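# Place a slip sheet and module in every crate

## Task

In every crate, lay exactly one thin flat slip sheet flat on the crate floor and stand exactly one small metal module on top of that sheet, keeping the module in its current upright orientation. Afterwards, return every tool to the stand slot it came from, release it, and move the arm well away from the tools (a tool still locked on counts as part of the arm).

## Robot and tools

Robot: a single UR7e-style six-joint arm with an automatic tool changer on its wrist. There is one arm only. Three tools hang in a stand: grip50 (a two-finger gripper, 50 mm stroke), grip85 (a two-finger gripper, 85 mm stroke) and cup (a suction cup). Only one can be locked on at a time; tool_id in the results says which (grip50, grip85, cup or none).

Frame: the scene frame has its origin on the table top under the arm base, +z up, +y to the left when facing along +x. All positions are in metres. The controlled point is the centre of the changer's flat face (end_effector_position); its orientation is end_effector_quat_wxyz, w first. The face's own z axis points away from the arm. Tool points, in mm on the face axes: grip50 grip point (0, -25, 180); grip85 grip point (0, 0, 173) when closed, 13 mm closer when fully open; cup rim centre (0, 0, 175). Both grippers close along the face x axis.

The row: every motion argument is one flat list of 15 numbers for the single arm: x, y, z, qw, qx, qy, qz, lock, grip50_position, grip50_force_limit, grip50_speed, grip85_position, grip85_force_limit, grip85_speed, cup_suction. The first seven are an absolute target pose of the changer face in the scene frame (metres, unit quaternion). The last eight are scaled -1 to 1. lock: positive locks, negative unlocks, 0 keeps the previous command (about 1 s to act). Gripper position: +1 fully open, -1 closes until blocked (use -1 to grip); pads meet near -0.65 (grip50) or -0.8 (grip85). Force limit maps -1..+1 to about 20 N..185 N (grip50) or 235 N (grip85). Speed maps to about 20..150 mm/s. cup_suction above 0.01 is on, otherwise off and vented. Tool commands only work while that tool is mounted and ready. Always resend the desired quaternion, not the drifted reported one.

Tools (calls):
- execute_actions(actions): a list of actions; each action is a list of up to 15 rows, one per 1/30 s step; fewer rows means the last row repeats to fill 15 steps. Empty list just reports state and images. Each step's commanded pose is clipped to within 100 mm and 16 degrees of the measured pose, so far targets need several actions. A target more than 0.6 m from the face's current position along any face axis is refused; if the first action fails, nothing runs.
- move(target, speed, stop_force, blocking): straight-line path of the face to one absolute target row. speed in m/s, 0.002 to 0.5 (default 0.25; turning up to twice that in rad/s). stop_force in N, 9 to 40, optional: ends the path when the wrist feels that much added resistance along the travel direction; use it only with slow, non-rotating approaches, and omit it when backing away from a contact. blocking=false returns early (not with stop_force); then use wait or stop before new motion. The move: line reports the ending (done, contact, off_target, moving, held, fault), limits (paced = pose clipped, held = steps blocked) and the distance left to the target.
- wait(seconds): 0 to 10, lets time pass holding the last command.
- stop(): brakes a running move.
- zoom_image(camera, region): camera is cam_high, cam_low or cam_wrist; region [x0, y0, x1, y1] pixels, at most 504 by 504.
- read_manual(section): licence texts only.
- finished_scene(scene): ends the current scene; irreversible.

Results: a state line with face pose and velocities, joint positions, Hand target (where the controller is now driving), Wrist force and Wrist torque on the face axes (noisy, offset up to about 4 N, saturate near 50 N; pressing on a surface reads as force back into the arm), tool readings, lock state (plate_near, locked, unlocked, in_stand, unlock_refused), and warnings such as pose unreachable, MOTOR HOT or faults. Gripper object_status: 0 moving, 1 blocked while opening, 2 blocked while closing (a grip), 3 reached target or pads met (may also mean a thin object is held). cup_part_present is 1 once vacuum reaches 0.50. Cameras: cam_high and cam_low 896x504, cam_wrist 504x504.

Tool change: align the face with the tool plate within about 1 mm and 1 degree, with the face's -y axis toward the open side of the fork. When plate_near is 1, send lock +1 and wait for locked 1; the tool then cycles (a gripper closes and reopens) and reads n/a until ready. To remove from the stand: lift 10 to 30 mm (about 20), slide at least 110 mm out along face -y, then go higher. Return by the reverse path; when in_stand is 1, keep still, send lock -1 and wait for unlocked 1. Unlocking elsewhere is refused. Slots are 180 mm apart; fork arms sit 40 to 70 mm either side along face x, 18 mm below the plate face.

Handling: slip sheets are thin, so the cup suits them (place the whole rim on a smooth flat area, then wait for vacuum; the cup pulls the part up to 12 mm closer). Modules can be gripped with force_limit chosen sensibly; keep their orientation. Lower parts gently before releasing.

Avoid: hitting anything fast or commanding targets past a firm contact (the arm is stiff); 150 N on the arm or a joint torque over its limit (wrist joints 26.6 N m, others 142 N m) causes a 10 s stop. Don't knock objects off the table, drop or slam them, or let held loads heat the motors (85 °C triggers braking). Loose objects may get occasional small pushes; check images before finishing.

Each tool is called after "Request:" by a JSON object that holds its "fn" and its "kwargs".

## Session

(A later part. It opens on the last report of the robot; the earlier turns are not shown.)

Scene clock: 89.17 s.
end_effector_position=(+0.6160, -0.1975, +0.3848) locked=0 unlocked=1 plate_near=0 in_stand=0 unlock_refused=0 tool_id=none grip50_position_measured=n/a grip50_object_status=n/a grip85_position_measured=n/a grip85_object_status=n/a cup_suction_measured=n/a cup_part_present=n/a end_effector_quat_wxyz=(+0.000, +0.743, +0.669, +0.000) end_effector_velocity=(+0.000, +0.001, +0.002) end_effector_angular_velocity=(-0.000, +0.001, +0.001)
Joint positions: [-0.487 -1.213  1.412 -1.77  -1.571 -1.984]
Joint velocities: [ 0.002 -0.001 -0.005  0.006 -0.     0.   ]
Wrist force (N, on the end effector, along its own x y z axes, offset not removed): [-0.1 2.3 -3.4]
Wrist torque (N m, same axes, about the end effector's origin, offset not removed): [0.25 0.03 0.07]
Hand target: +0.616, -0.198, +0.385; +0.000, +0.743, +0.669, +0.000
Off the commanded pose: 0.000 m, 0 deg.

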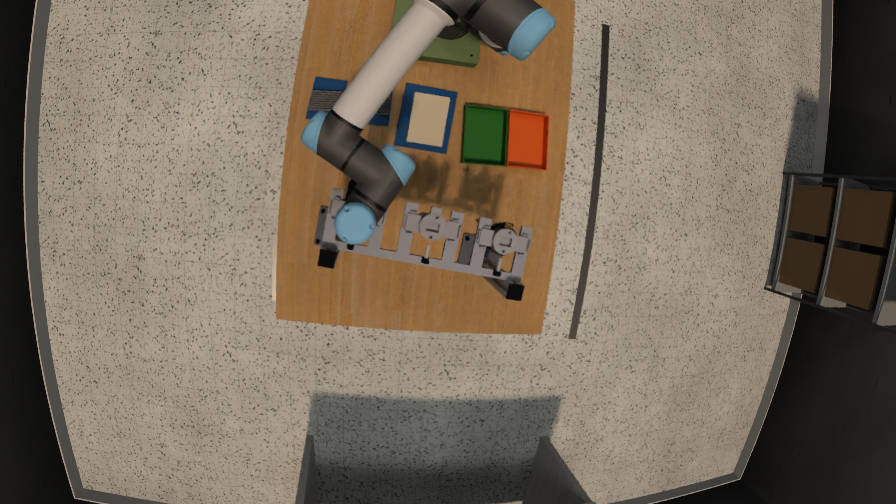

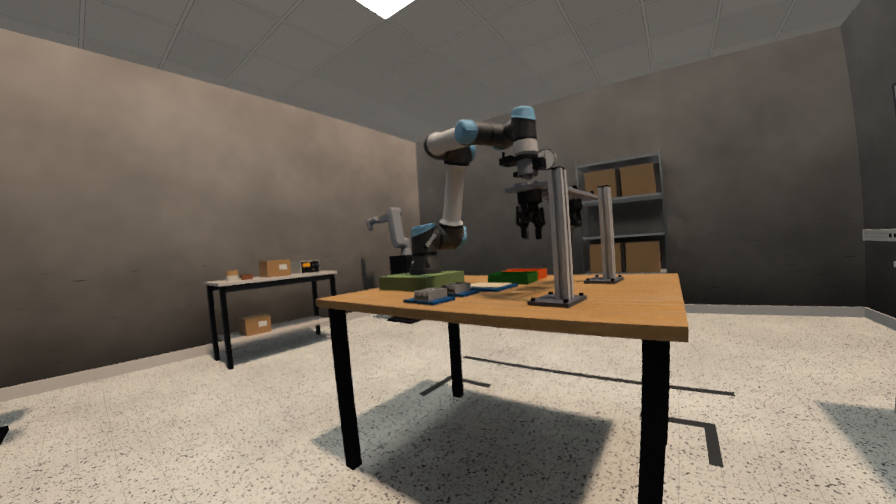

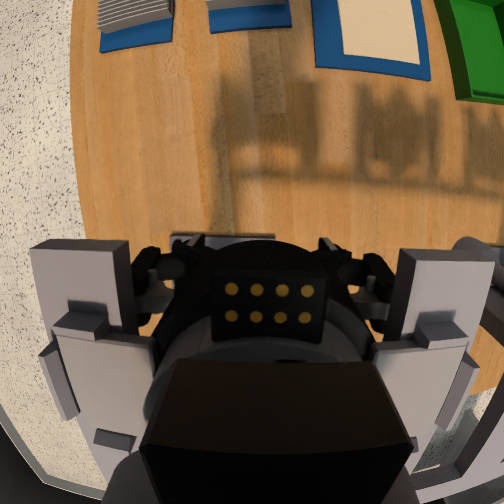

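Slot centre is about x .617.

Request:
{"fn": "move", "kwargs": {"target": [0.6358,-0.0186,0.385,0,0.743,0.669,0,0,0,0,0,1,-0.6,-0.5,0], "speed": 0.15}}

Request:
{"fn": "move", "kwargs": {"target": [0.6358,-0.0186,0.3606,0,0.743,0.669,0,0,0,0,0,1,-0.6,-0.5,0], "speed": 0.006, "stop_force": 12}}

Scene clock: 92.33 s.
end_effector_position=(+0.6354, -0.0189, +0.3850) locked=0 unlocked=1 plate_near=0 in_stand=0 unlock_refused=0 tool_id=none grip50_position_measured=n/a grip50_object_status=n/a grip85_position_measured=n/a grip85_object_status=n/a cup_suction_measured=n/a cup_part_present=n/a end_effector_quat_wxyz=(-0.000, +0.743, +0.669, -0.000) end_effector_velocity=(+0.000, +0.001, -0.000) end_effector_angular_velocity=(-0.000, +0.000, -0.000)
Joint positions: [-0.21  -1.239  1.448 -1.778 -1.572 -1.707]
Joint velocities: [ 0.002  0.001 -0.001 -0.    -0.     0.002]
Wrist force (N, on the end effector, along its own x y z axes, offset not removed): [0.2 1.4 -1.2]
Wrist torque (N m, same axes, about the end effector's origin, offset not removed): [0.13 -0.13 0.21]
Hand target: +0.635, -0.019, +0.385; -0.000, +0.743, +0.669, -0.000
Off the commanded pose: 0.001 m, 0 deg.
move: done

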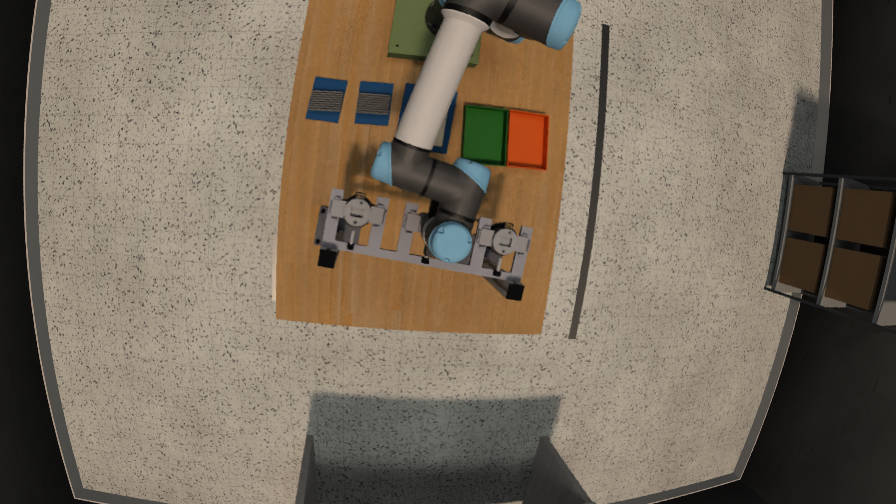

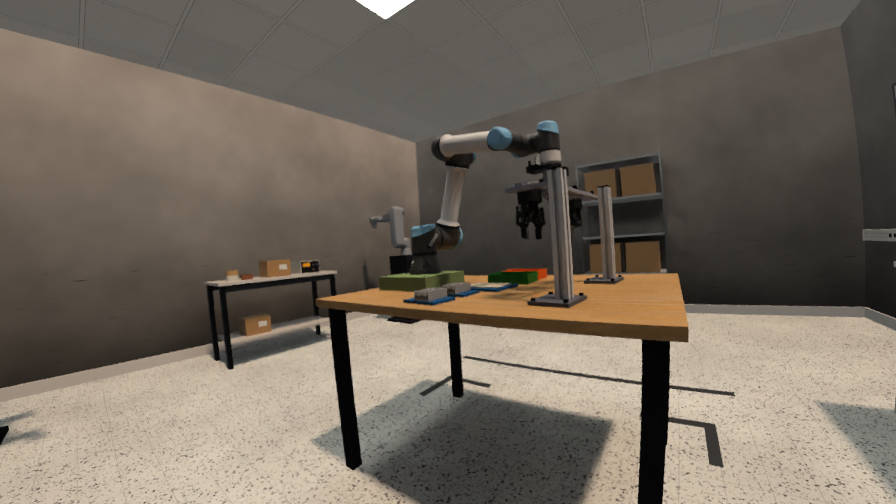

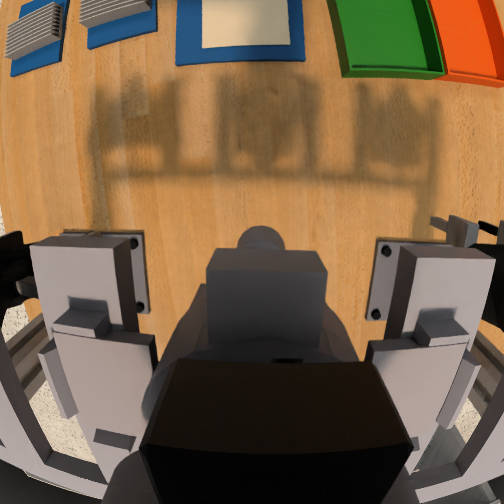

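Scene clock: 96.63 s.
end_effector_position=(+0.6358, -0.0186, +0.3607) locked=0 unlocked=1 plate_near=1 in_stand=1 unlock_refused=0 tool_id=none grip50_position_measured=n/a grip50_object_status=n/a grip85_position_measured=n/a grip85_object_status=n/a cup_suction_measured=n/a cup_part_present=n/a end_effector_quat_wxyz=(-0.000, +0.743, +0.669, -0.000) end_effector_velocity=(-0.000, -0.000, -0.001) end_effector_angular_velocity=(-0.000, -0.000, -0.001)
Joint positions: [-0.21  -1.225  1.492 -1.838 -1.571 -1.706]
Joint velocities: [-0.     0.     0.002 -0.003 -0.     0.001]
Wrist force (N, on the end effector, along its own x y z axes, offset not removed): [-3.4 -1.1 -1.1]
Wrist torque (N m, same axes, about the end effector's origin, offset not removed): [0.06 0.20 0.20]
Hand target: +0.636, -0.019, +0.361; -0.000, +0.743, +0.669, -0.000
Off the commanded pose: 0.000 m, 0 deg.
move: done

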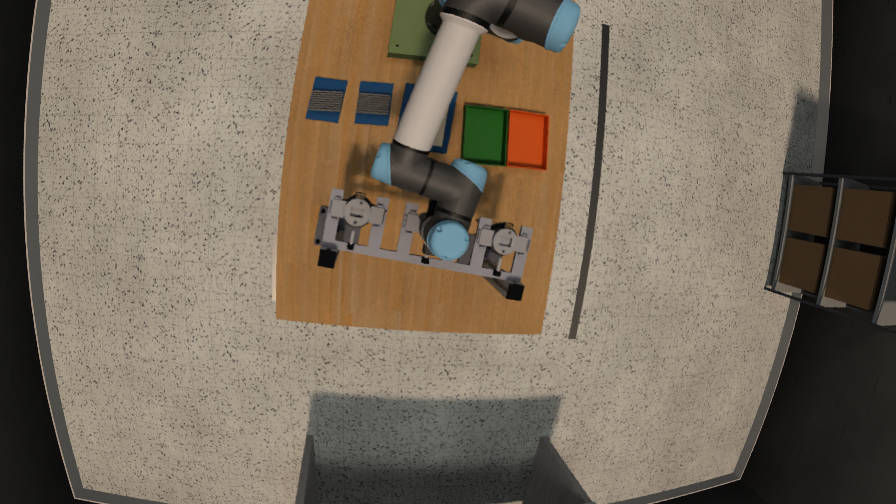

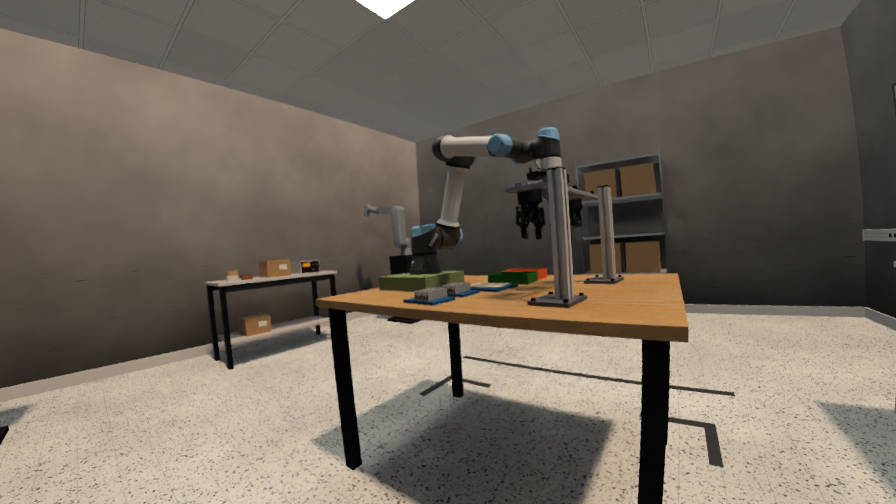

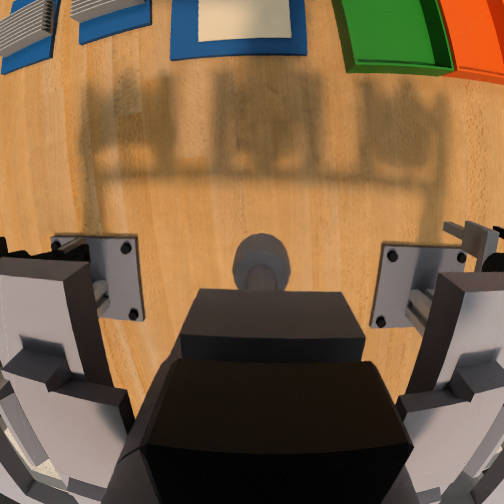

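Request:
{"fn": "execute_actions", "kwargs": {"actions": [[[0.6358,-0.0186,0.3606,0,0.743,0.669,0,1,0,0,0,1,-0.6,-0.5,0]],[[0.6358,-0.0186,0.3606,0,0.743,0.669,0,1,0,0,0,1,-0.6,-0.5,0]],[[0.6358,-0.0186,0.3606,0,0.743,0.669,0,1,0,0,0,1,-0.6,-0.5,0]],[[0.6358,-0.0186,0.381,0,0.743,0.669,0,0,0,0,0,1,-0.6,-0.5,0]]]}}

Request:
{"fn": "move", "kwargs": {"target": [0.487,-0.003,0.381,0,0.743,0.669,0,0,0,0,0,1,-0.6,-0.5,0], "speed": 0.12}}

Request:
{"fn": "move", "kwargs": {"target": [0.338,-0.012,0.2,0,0.725,0.688,0,0,0,0,0,1,-0.6,-0.5,0]}}

Scene clock: 100.53 s.
end_effector_position=(+0.6358, -0.0186, +0.3808) locked=1 unlocked=0 plate_near=1 in_stand=0 unlock_refused=0 tool_id=cup grip50_position_measured=n/a grip50_object_status=n/a grip85_position_measured=n/a grip85_object_status=n/a cup_suction_measured=0.00 cup_part_present=0 end_effector_quat_wxyz=(+0.000, +0.743, +0.669, +0.000) end_effector_velocity=(+0.000, +0.001, +0.002) end_effector_angular_velocity=(+0.000, +0.001, +0.002)
Joint positions: [-0.21  -1.236  1.455 -1.789 -1.571 -1.706]
Joint velocities: [ 0.001 -0.    -0.004  0.005  0.    -0.001]
Wrist force (N, on the end effector, along its own x y z axes, offset not removed): [2.7 2.3 0.0]
Wrist torque (N m, same axes, about the end effector's origin, offset not removed): [0.12 -0.25 0.30]
Hand target: +0.636, -0.019, +0.381; +0.000, +0.743, +0.669, +0.000
Off the commanded pose: 0.000 m, 0 deg.

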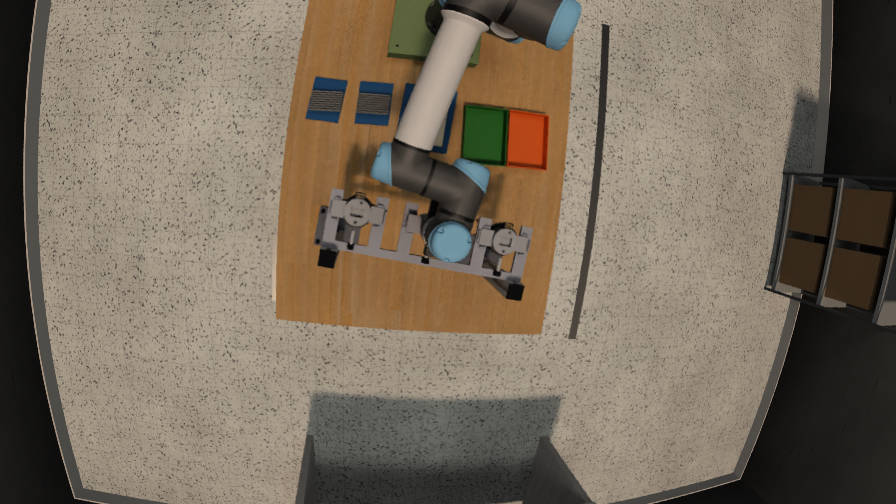

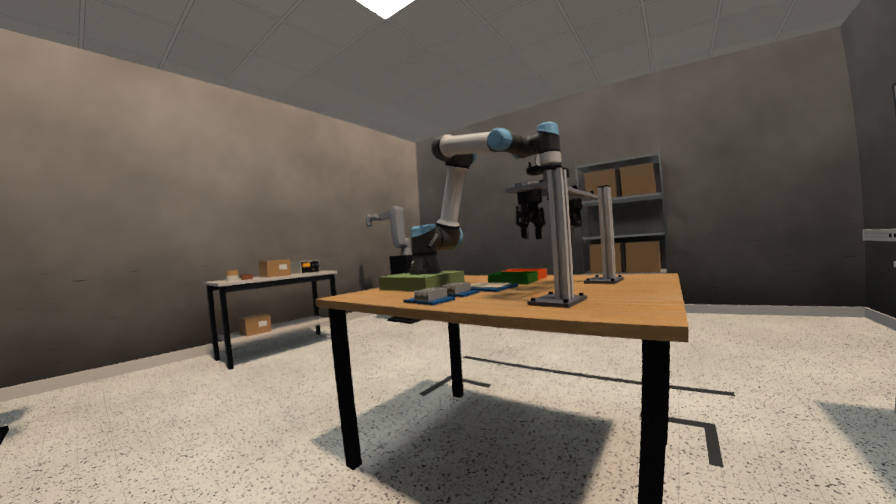

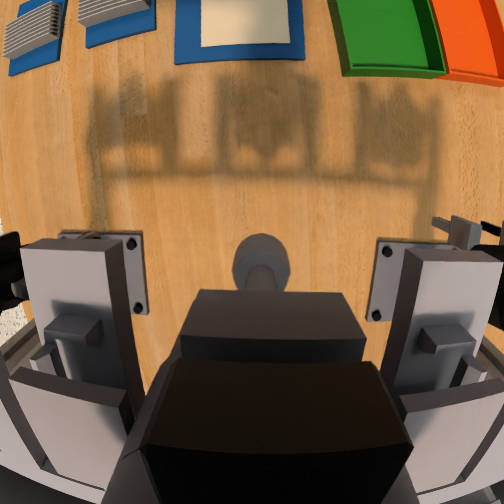

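Scene clock: 102.23 s.
end_effector_position=(+0.4871, -0.0032, +0.3809) locked=1 unlocked=0 plate_near=1 in_stand=0 unlock_refused=0 tool_id=cup grip50_position_measured=n/a grip50_object_status=n/a grip85_position_measured=n/a grip85_object_status=n/a cup_suction_measured=0.00 cup_part_present=0 end_effector_quat_wxyz=(+0.000, +0.743, +0.669, +0.000) end_effector_velocity=(-0.002, +0.000, +0.000) end_effector_angular_velocity=(+0.001, +0.000, -0.001)
Joint positions: [-0.253 -1.589  1.869 -1.851 -1.571 -1.75 ]
Joint velocities: [-0.001 -0.005  0.005  0.001  0.001 -0.001]
Wrist force (N, on the end effector, along its own x y z axes, offset not removed): [-1.9 -3.2 -0.9]
Wrist torque (N m, same axes, about the end effector's origin, offset not removed): [-0.20 0.17 0.22]
Hand target: +0.487, -0.003, +0.381; +0.000, +0.743, +0.669, +0.000
Off the commanded pose: 0.000 m, 0 deg.
move: done

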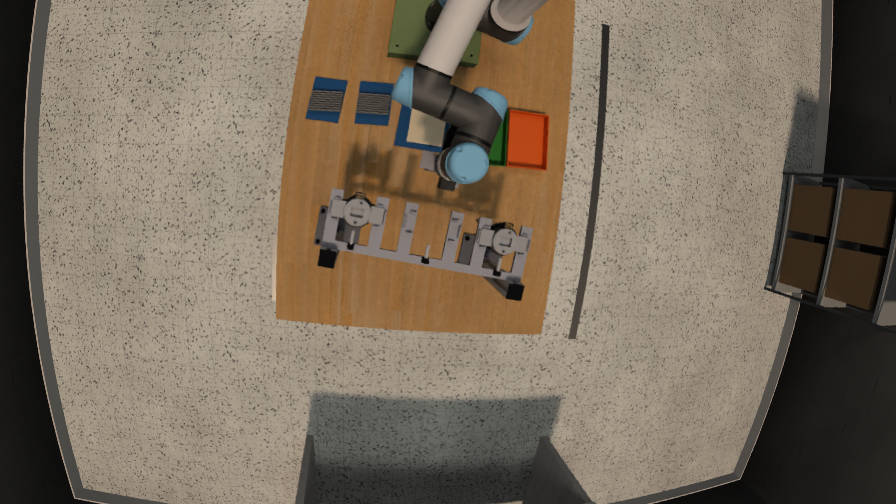

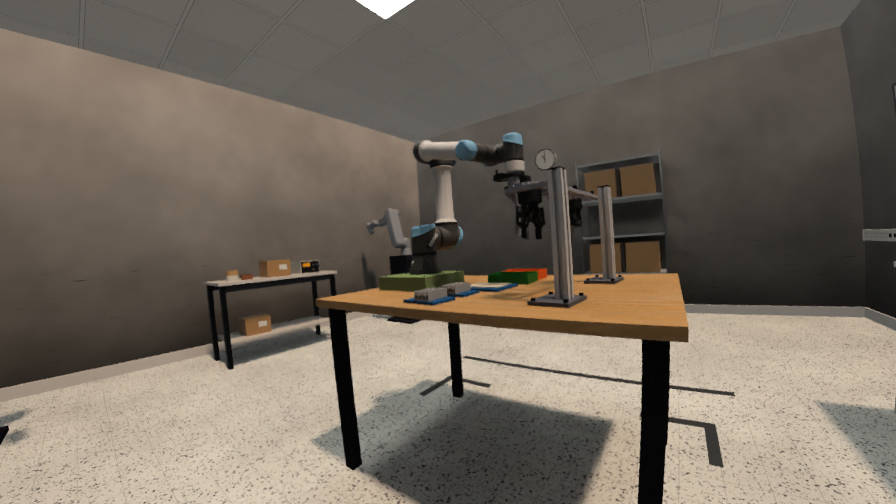

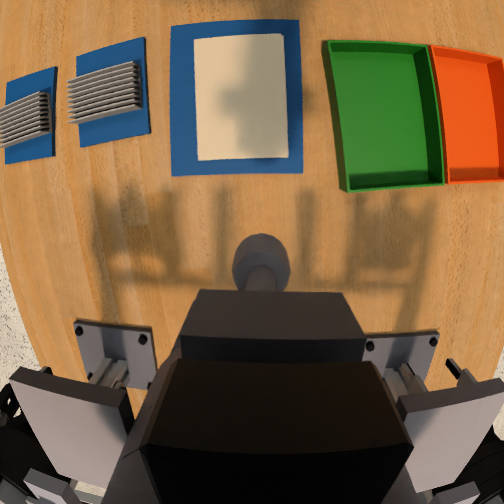

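Scene clock: 103.77 s.
end_effector_position=(+0.3381, -0.0121, +0.2002) locked=1 unlocked=0 plate_near=1 in_stand=0 unlock_refused=0 tool_id=cup grip50_position_measured=n/a grip50_object_status=n/a grip85_position_measured=n/a grip85_object_status=n/a cup_suction_measured=0.00 cup_part_present=0 end_effector_quat_wxyz=(+0.000, +0.725, +0.688, +0.000) end_effector_velocity=(-0.001, -0.001, -0.001) end_effector_angular_velocity=(-0.000, -0.000, -0.002)
Joint positions: [-0.41  -1.708  2.522 -2.385 -1.571 -1.959]
Joint velocities: [-0.003  0.001  0.004 -0.006 -0.    -0.002]
Wrist force (N, on the end effector, along its own x y z axes, offset not removed): [1.9 1.6 0.6]
Wrist torque (N m, same axes, about the end effector's origin, offset not removed): [0.14 0.17 -0.07]
Hand target: +0.338, -0.012, +0.200; +0.000, +0.725, +0.688, +0.000
Off the commanded pose: 0.000 m, 0 deg.
move: done

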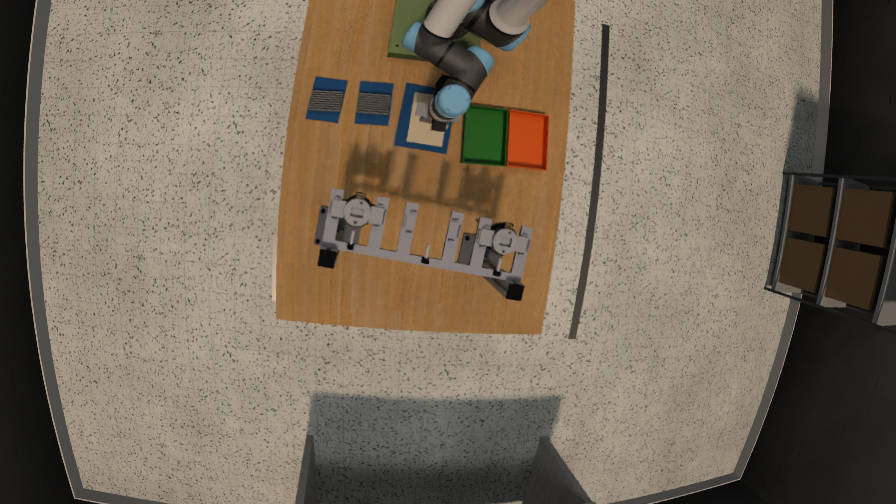

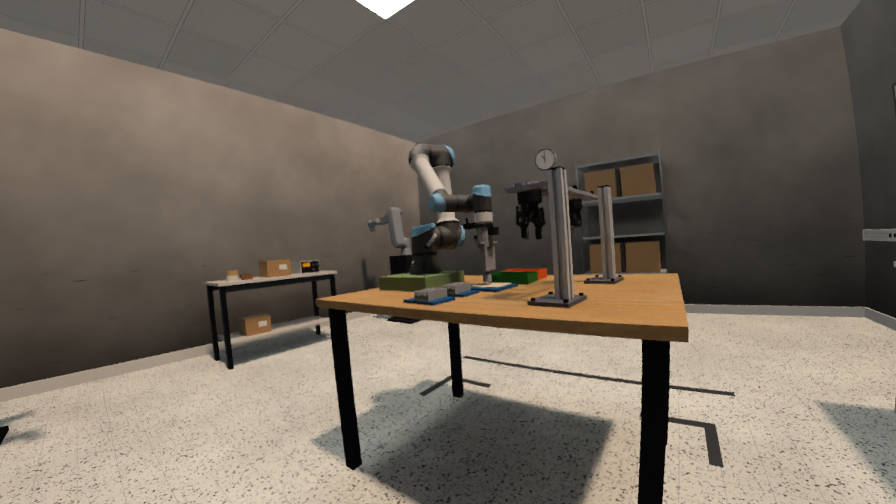

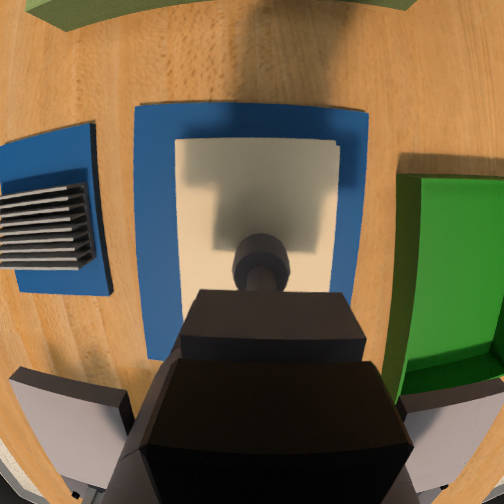

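Request:
{"fn": "move", "kwargs": {"target": [0.338,-0.015,0.184,0,0.725,0.688,0,0,0,0,0,1,-0.6,-0.5,1], "speed": 0.015}}

Request:
{"fn": "move", "kwargs": {"target": [0.338,-0.015,0.25,0,0.725,0.688,0,0,0,0,0,1,-0.6,-0.5,1], "speed": 0.06}}

Request:
{"fn": "move", "kwargs": {"target": [0.367,0.166,0.25,0,0.6915,0.7224,0,0,0,0,0,1,-0.6,-0.5,1], "speed": 0.12}}

Request:
{"fn": "move", "kwargs": {"target": [0.367,0.166,0.22,0,0.6915,0.7224,0,0,0,0,0,1,-0.6,-0.5,1], "speed": 0.03}}

Scene clock: 111.30 s.
end_effector_position=(+0.3380, -0.0150, +0.1842) locked=1 unlocked=0 plate_near=1 in_stand=0 unlock_refused=0 tool_id=cup grip50_position_measured=n/a grip50_object_status=n/a grip85_position_measured=n/a grip85_object_status=n/a cup_suction_measured=0.91 cup_part_present=1 end_effector_quat_wxyz=(-0.000, +0.725, +0.688, +0.000) end_effector_velocity=(+0.000, +0.000, -0.002) end_effector_angular_velocity=(+0.000, +0.000, +0.002)
Joint positions: [-0.419 -1.658  2.543 -2.455 -1.571 -1.967]
Joint velocities: [ 0.     0.006  0.002 -0.007  0.    -0.001]
Wrist force (N, on the end effector, along its own x y z axes, offset not removed): [-2.8 0.9 -1.3]
Wrist torque (N m, same axes, about the end effector's origin, offset not removed): [0.11 0.25 0.16]
Hand target: +0.338, -0.015, +0.184; +0.000, +0.725, +0.688, +0.000
Off the commanded pose: 0.000 m, 0 deg.
move: done

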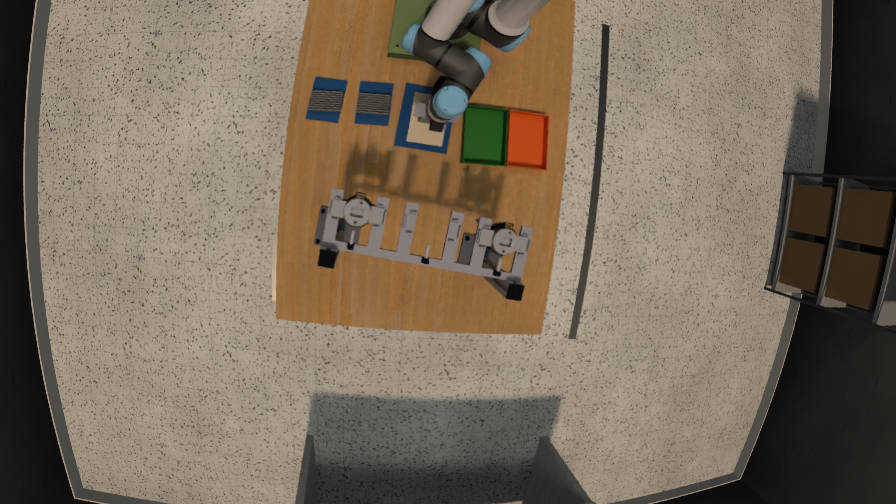

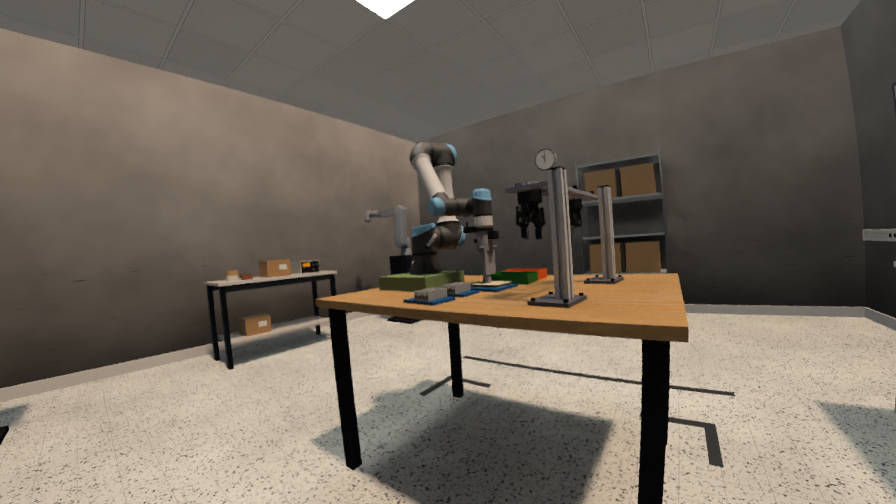

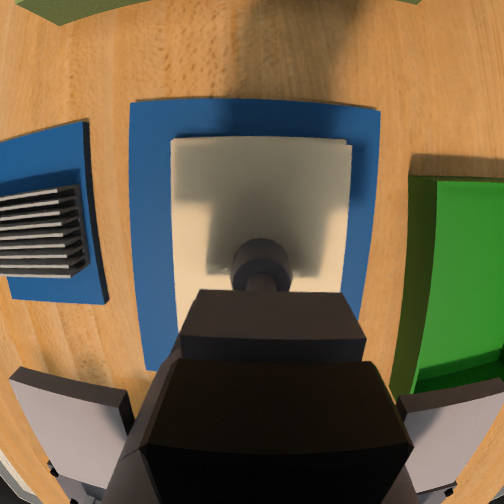

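Scene clock: 112.77 s.
end_effector_position=(+0.3381, -0.0150, +0.2497) locked=1 unlocked=0 plate_near=1 in_stand=0 unlock_refused=0 tool_id=cup grip50_position_measured=n/a grip50_object_status=n/a grip85_position_measured=n/a grip85_object_status=n/a cup_suction_measured=0.93 cup_part_present=1 end_effector_quat_wxyz=(+0.000, +0.725, +0.688, -0.000) end_effector_velocity=(-0.000, -0.001, +0.002) end_effector_angular_velocity=(-0.000, +0.000, +0.000)
Joint positions: [-0.419 -1.832  2.443 -2.182 -1.571 -1.967]
Joint velocities: [-0.002 -0.005 -0.004  0.008 -0.    -0.002]
Wrist force (N, on the end effector, along its own x y z axes, offset not removed): [-1.2 -0.6 -0.5]
Wrist torque (N m, same axes, about the end effector's origin, offset not removed): [0.00 0.27 0.05]
Hand target: +0.338, -0.015, +0.250; +0.000, +0.725, +0.688, +0.000
Off the commanded pose: 0.000 m, 0 deg.
move: done

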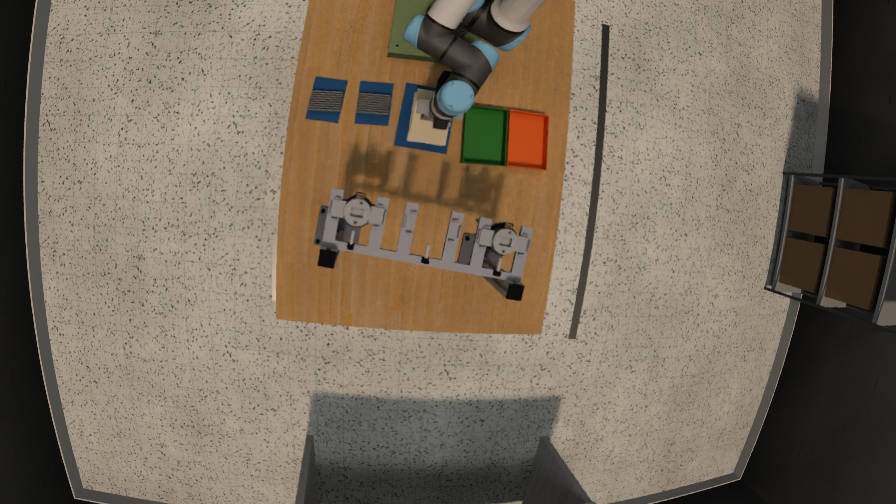

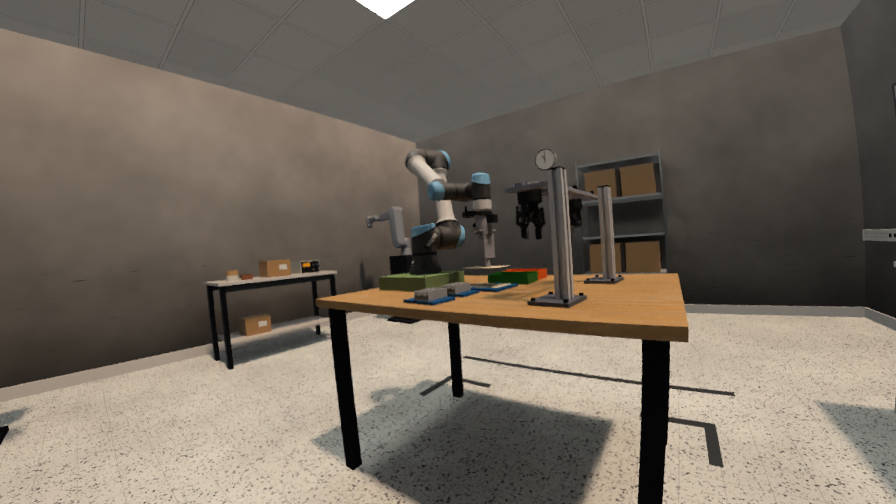

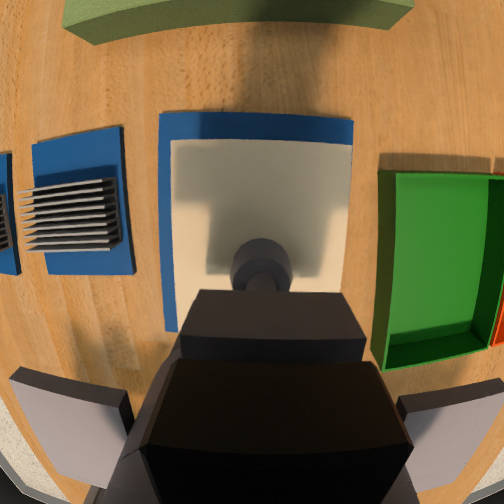

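Scene clock: 114.77 s.
end_effector_position=(+0.3664, +0.1655, +0.2501) locked=1 unlocked=0 plate_near=1 in_stand=0 unlock_refused=0 tool_id=cup grip50_position_measured=n/a grip50_object_status=n/a grip85_position_measured=n/a grip85_object_status=n/a cup_suction_measured=0.93 cup_part_present=1 end_effector_quat_wxyz=(-0.000, +0.692, +0.722, -0.001) end_effector_velocity=(+0.001, +0.001, +0.000) end_effector_angular_velocity=(-0.000, -0.000, -0.001)
Joint positions: [ 0.117 -1.645  2.297 -2.221 -1.572 -1.528]
Joint velocities: [ 0.004  0.003 -0.003  0.    -0.     0.005]
Wrist force (N, on the end effector, along its own x y z axes, offset not removed): [-2.9 4.9 0.5]
Wrist torque (N m, same axes, about the end effector's origin, offset not removed): [0.36 0.29 -0.12]
Hand target: +0.366, +0.166, +0.250; -0.000, +0.691, +0.722, -0.001
Off the commanded pose: 0.001 m, 0 deg.
move: done

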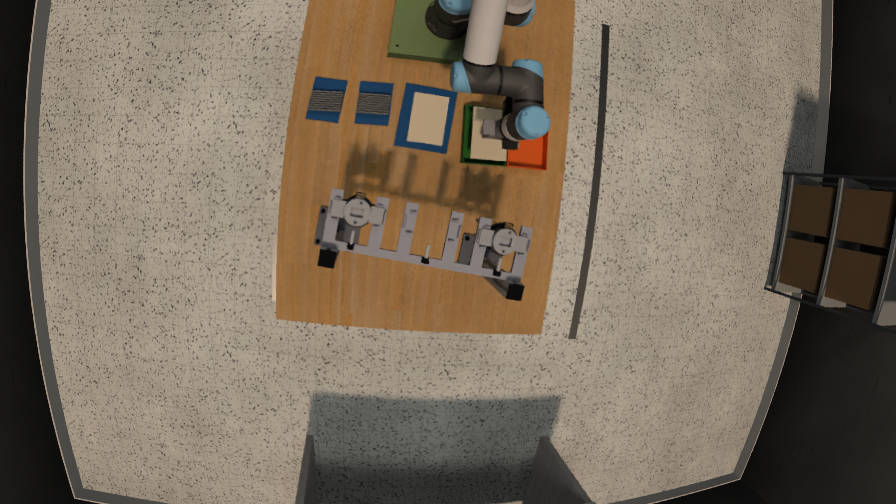

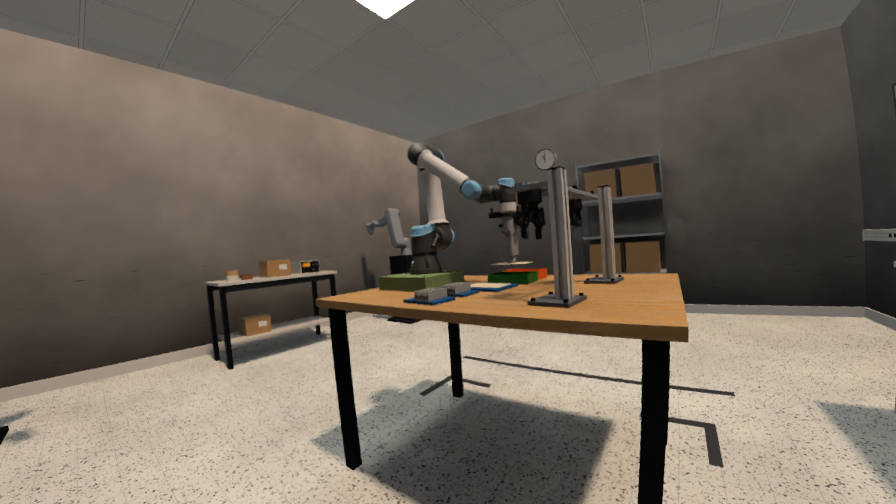

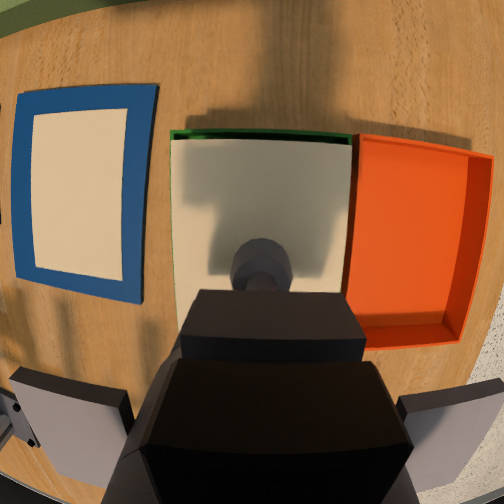

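Scene clock: 116.10 s.
end_effector_position=(+0.3670, +0.1660, +0.2202) locked=1 unlocked=0 plate_near=1 in_stand=0 unlock_refused=0 tool_id=cup grip50_position_measured=n/a grip50_object_status=n/a grip85_position_measured=n/a grip85_object_status=n/a cup_suction_measured=0.93 cup_part_present=1 end_effector_quat_wxyz=(-0.000, +0.691, +0.722, -0.000) end_effector_velocity=(+0.001, -0.000, -0.001) end_effector_angular_velocity=(+0.000, -0.002, -0.001)
Joint positions: [ 0.118 -1.582  2.338 -2.327 -1.571 -1.527]
Joint velocities: [-0.     0.003  0.001 -0.006 -0.     0.001]
Wrist force (N, on the end effector, along its own x y z axes, offset not removed): [0.6 -1.9 -0.2]
Wrist torque (N m, same axes, about the end effector's origin, offset not removed): [-0.13 0.13 0.06]
Hand target: +0.367, +0.166, +0.220; -0.000, +0.691, +0.722, -0.000
Off the commanded pose: 0.000 m, 0 deg.
move: done

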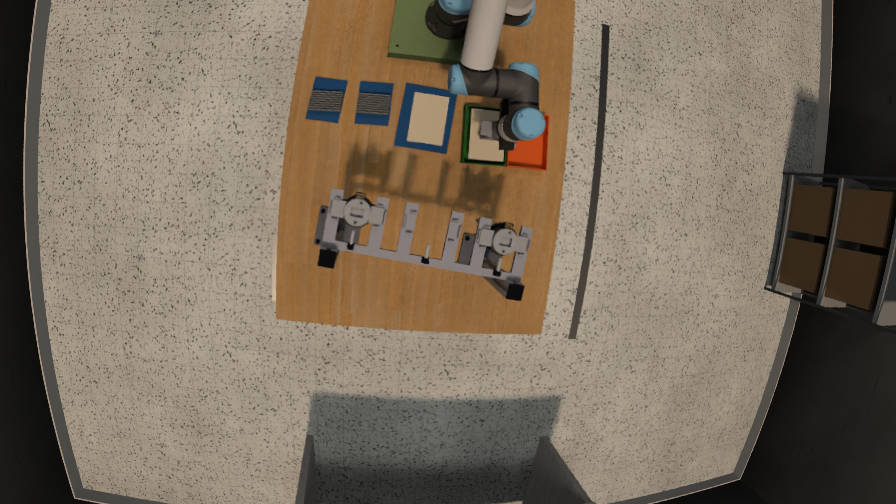

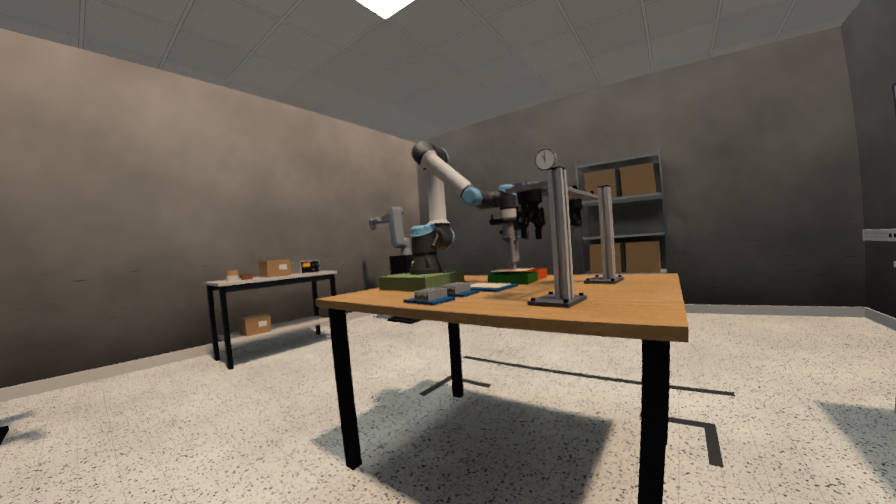

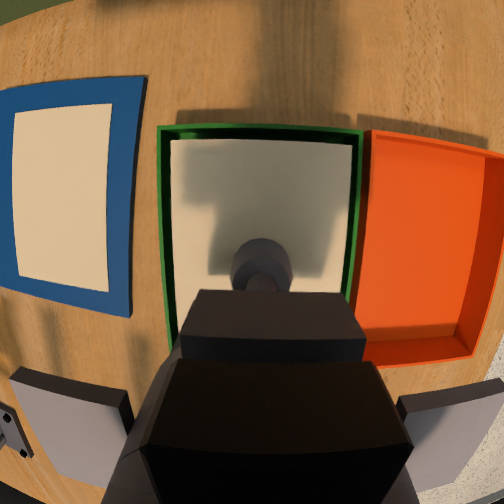

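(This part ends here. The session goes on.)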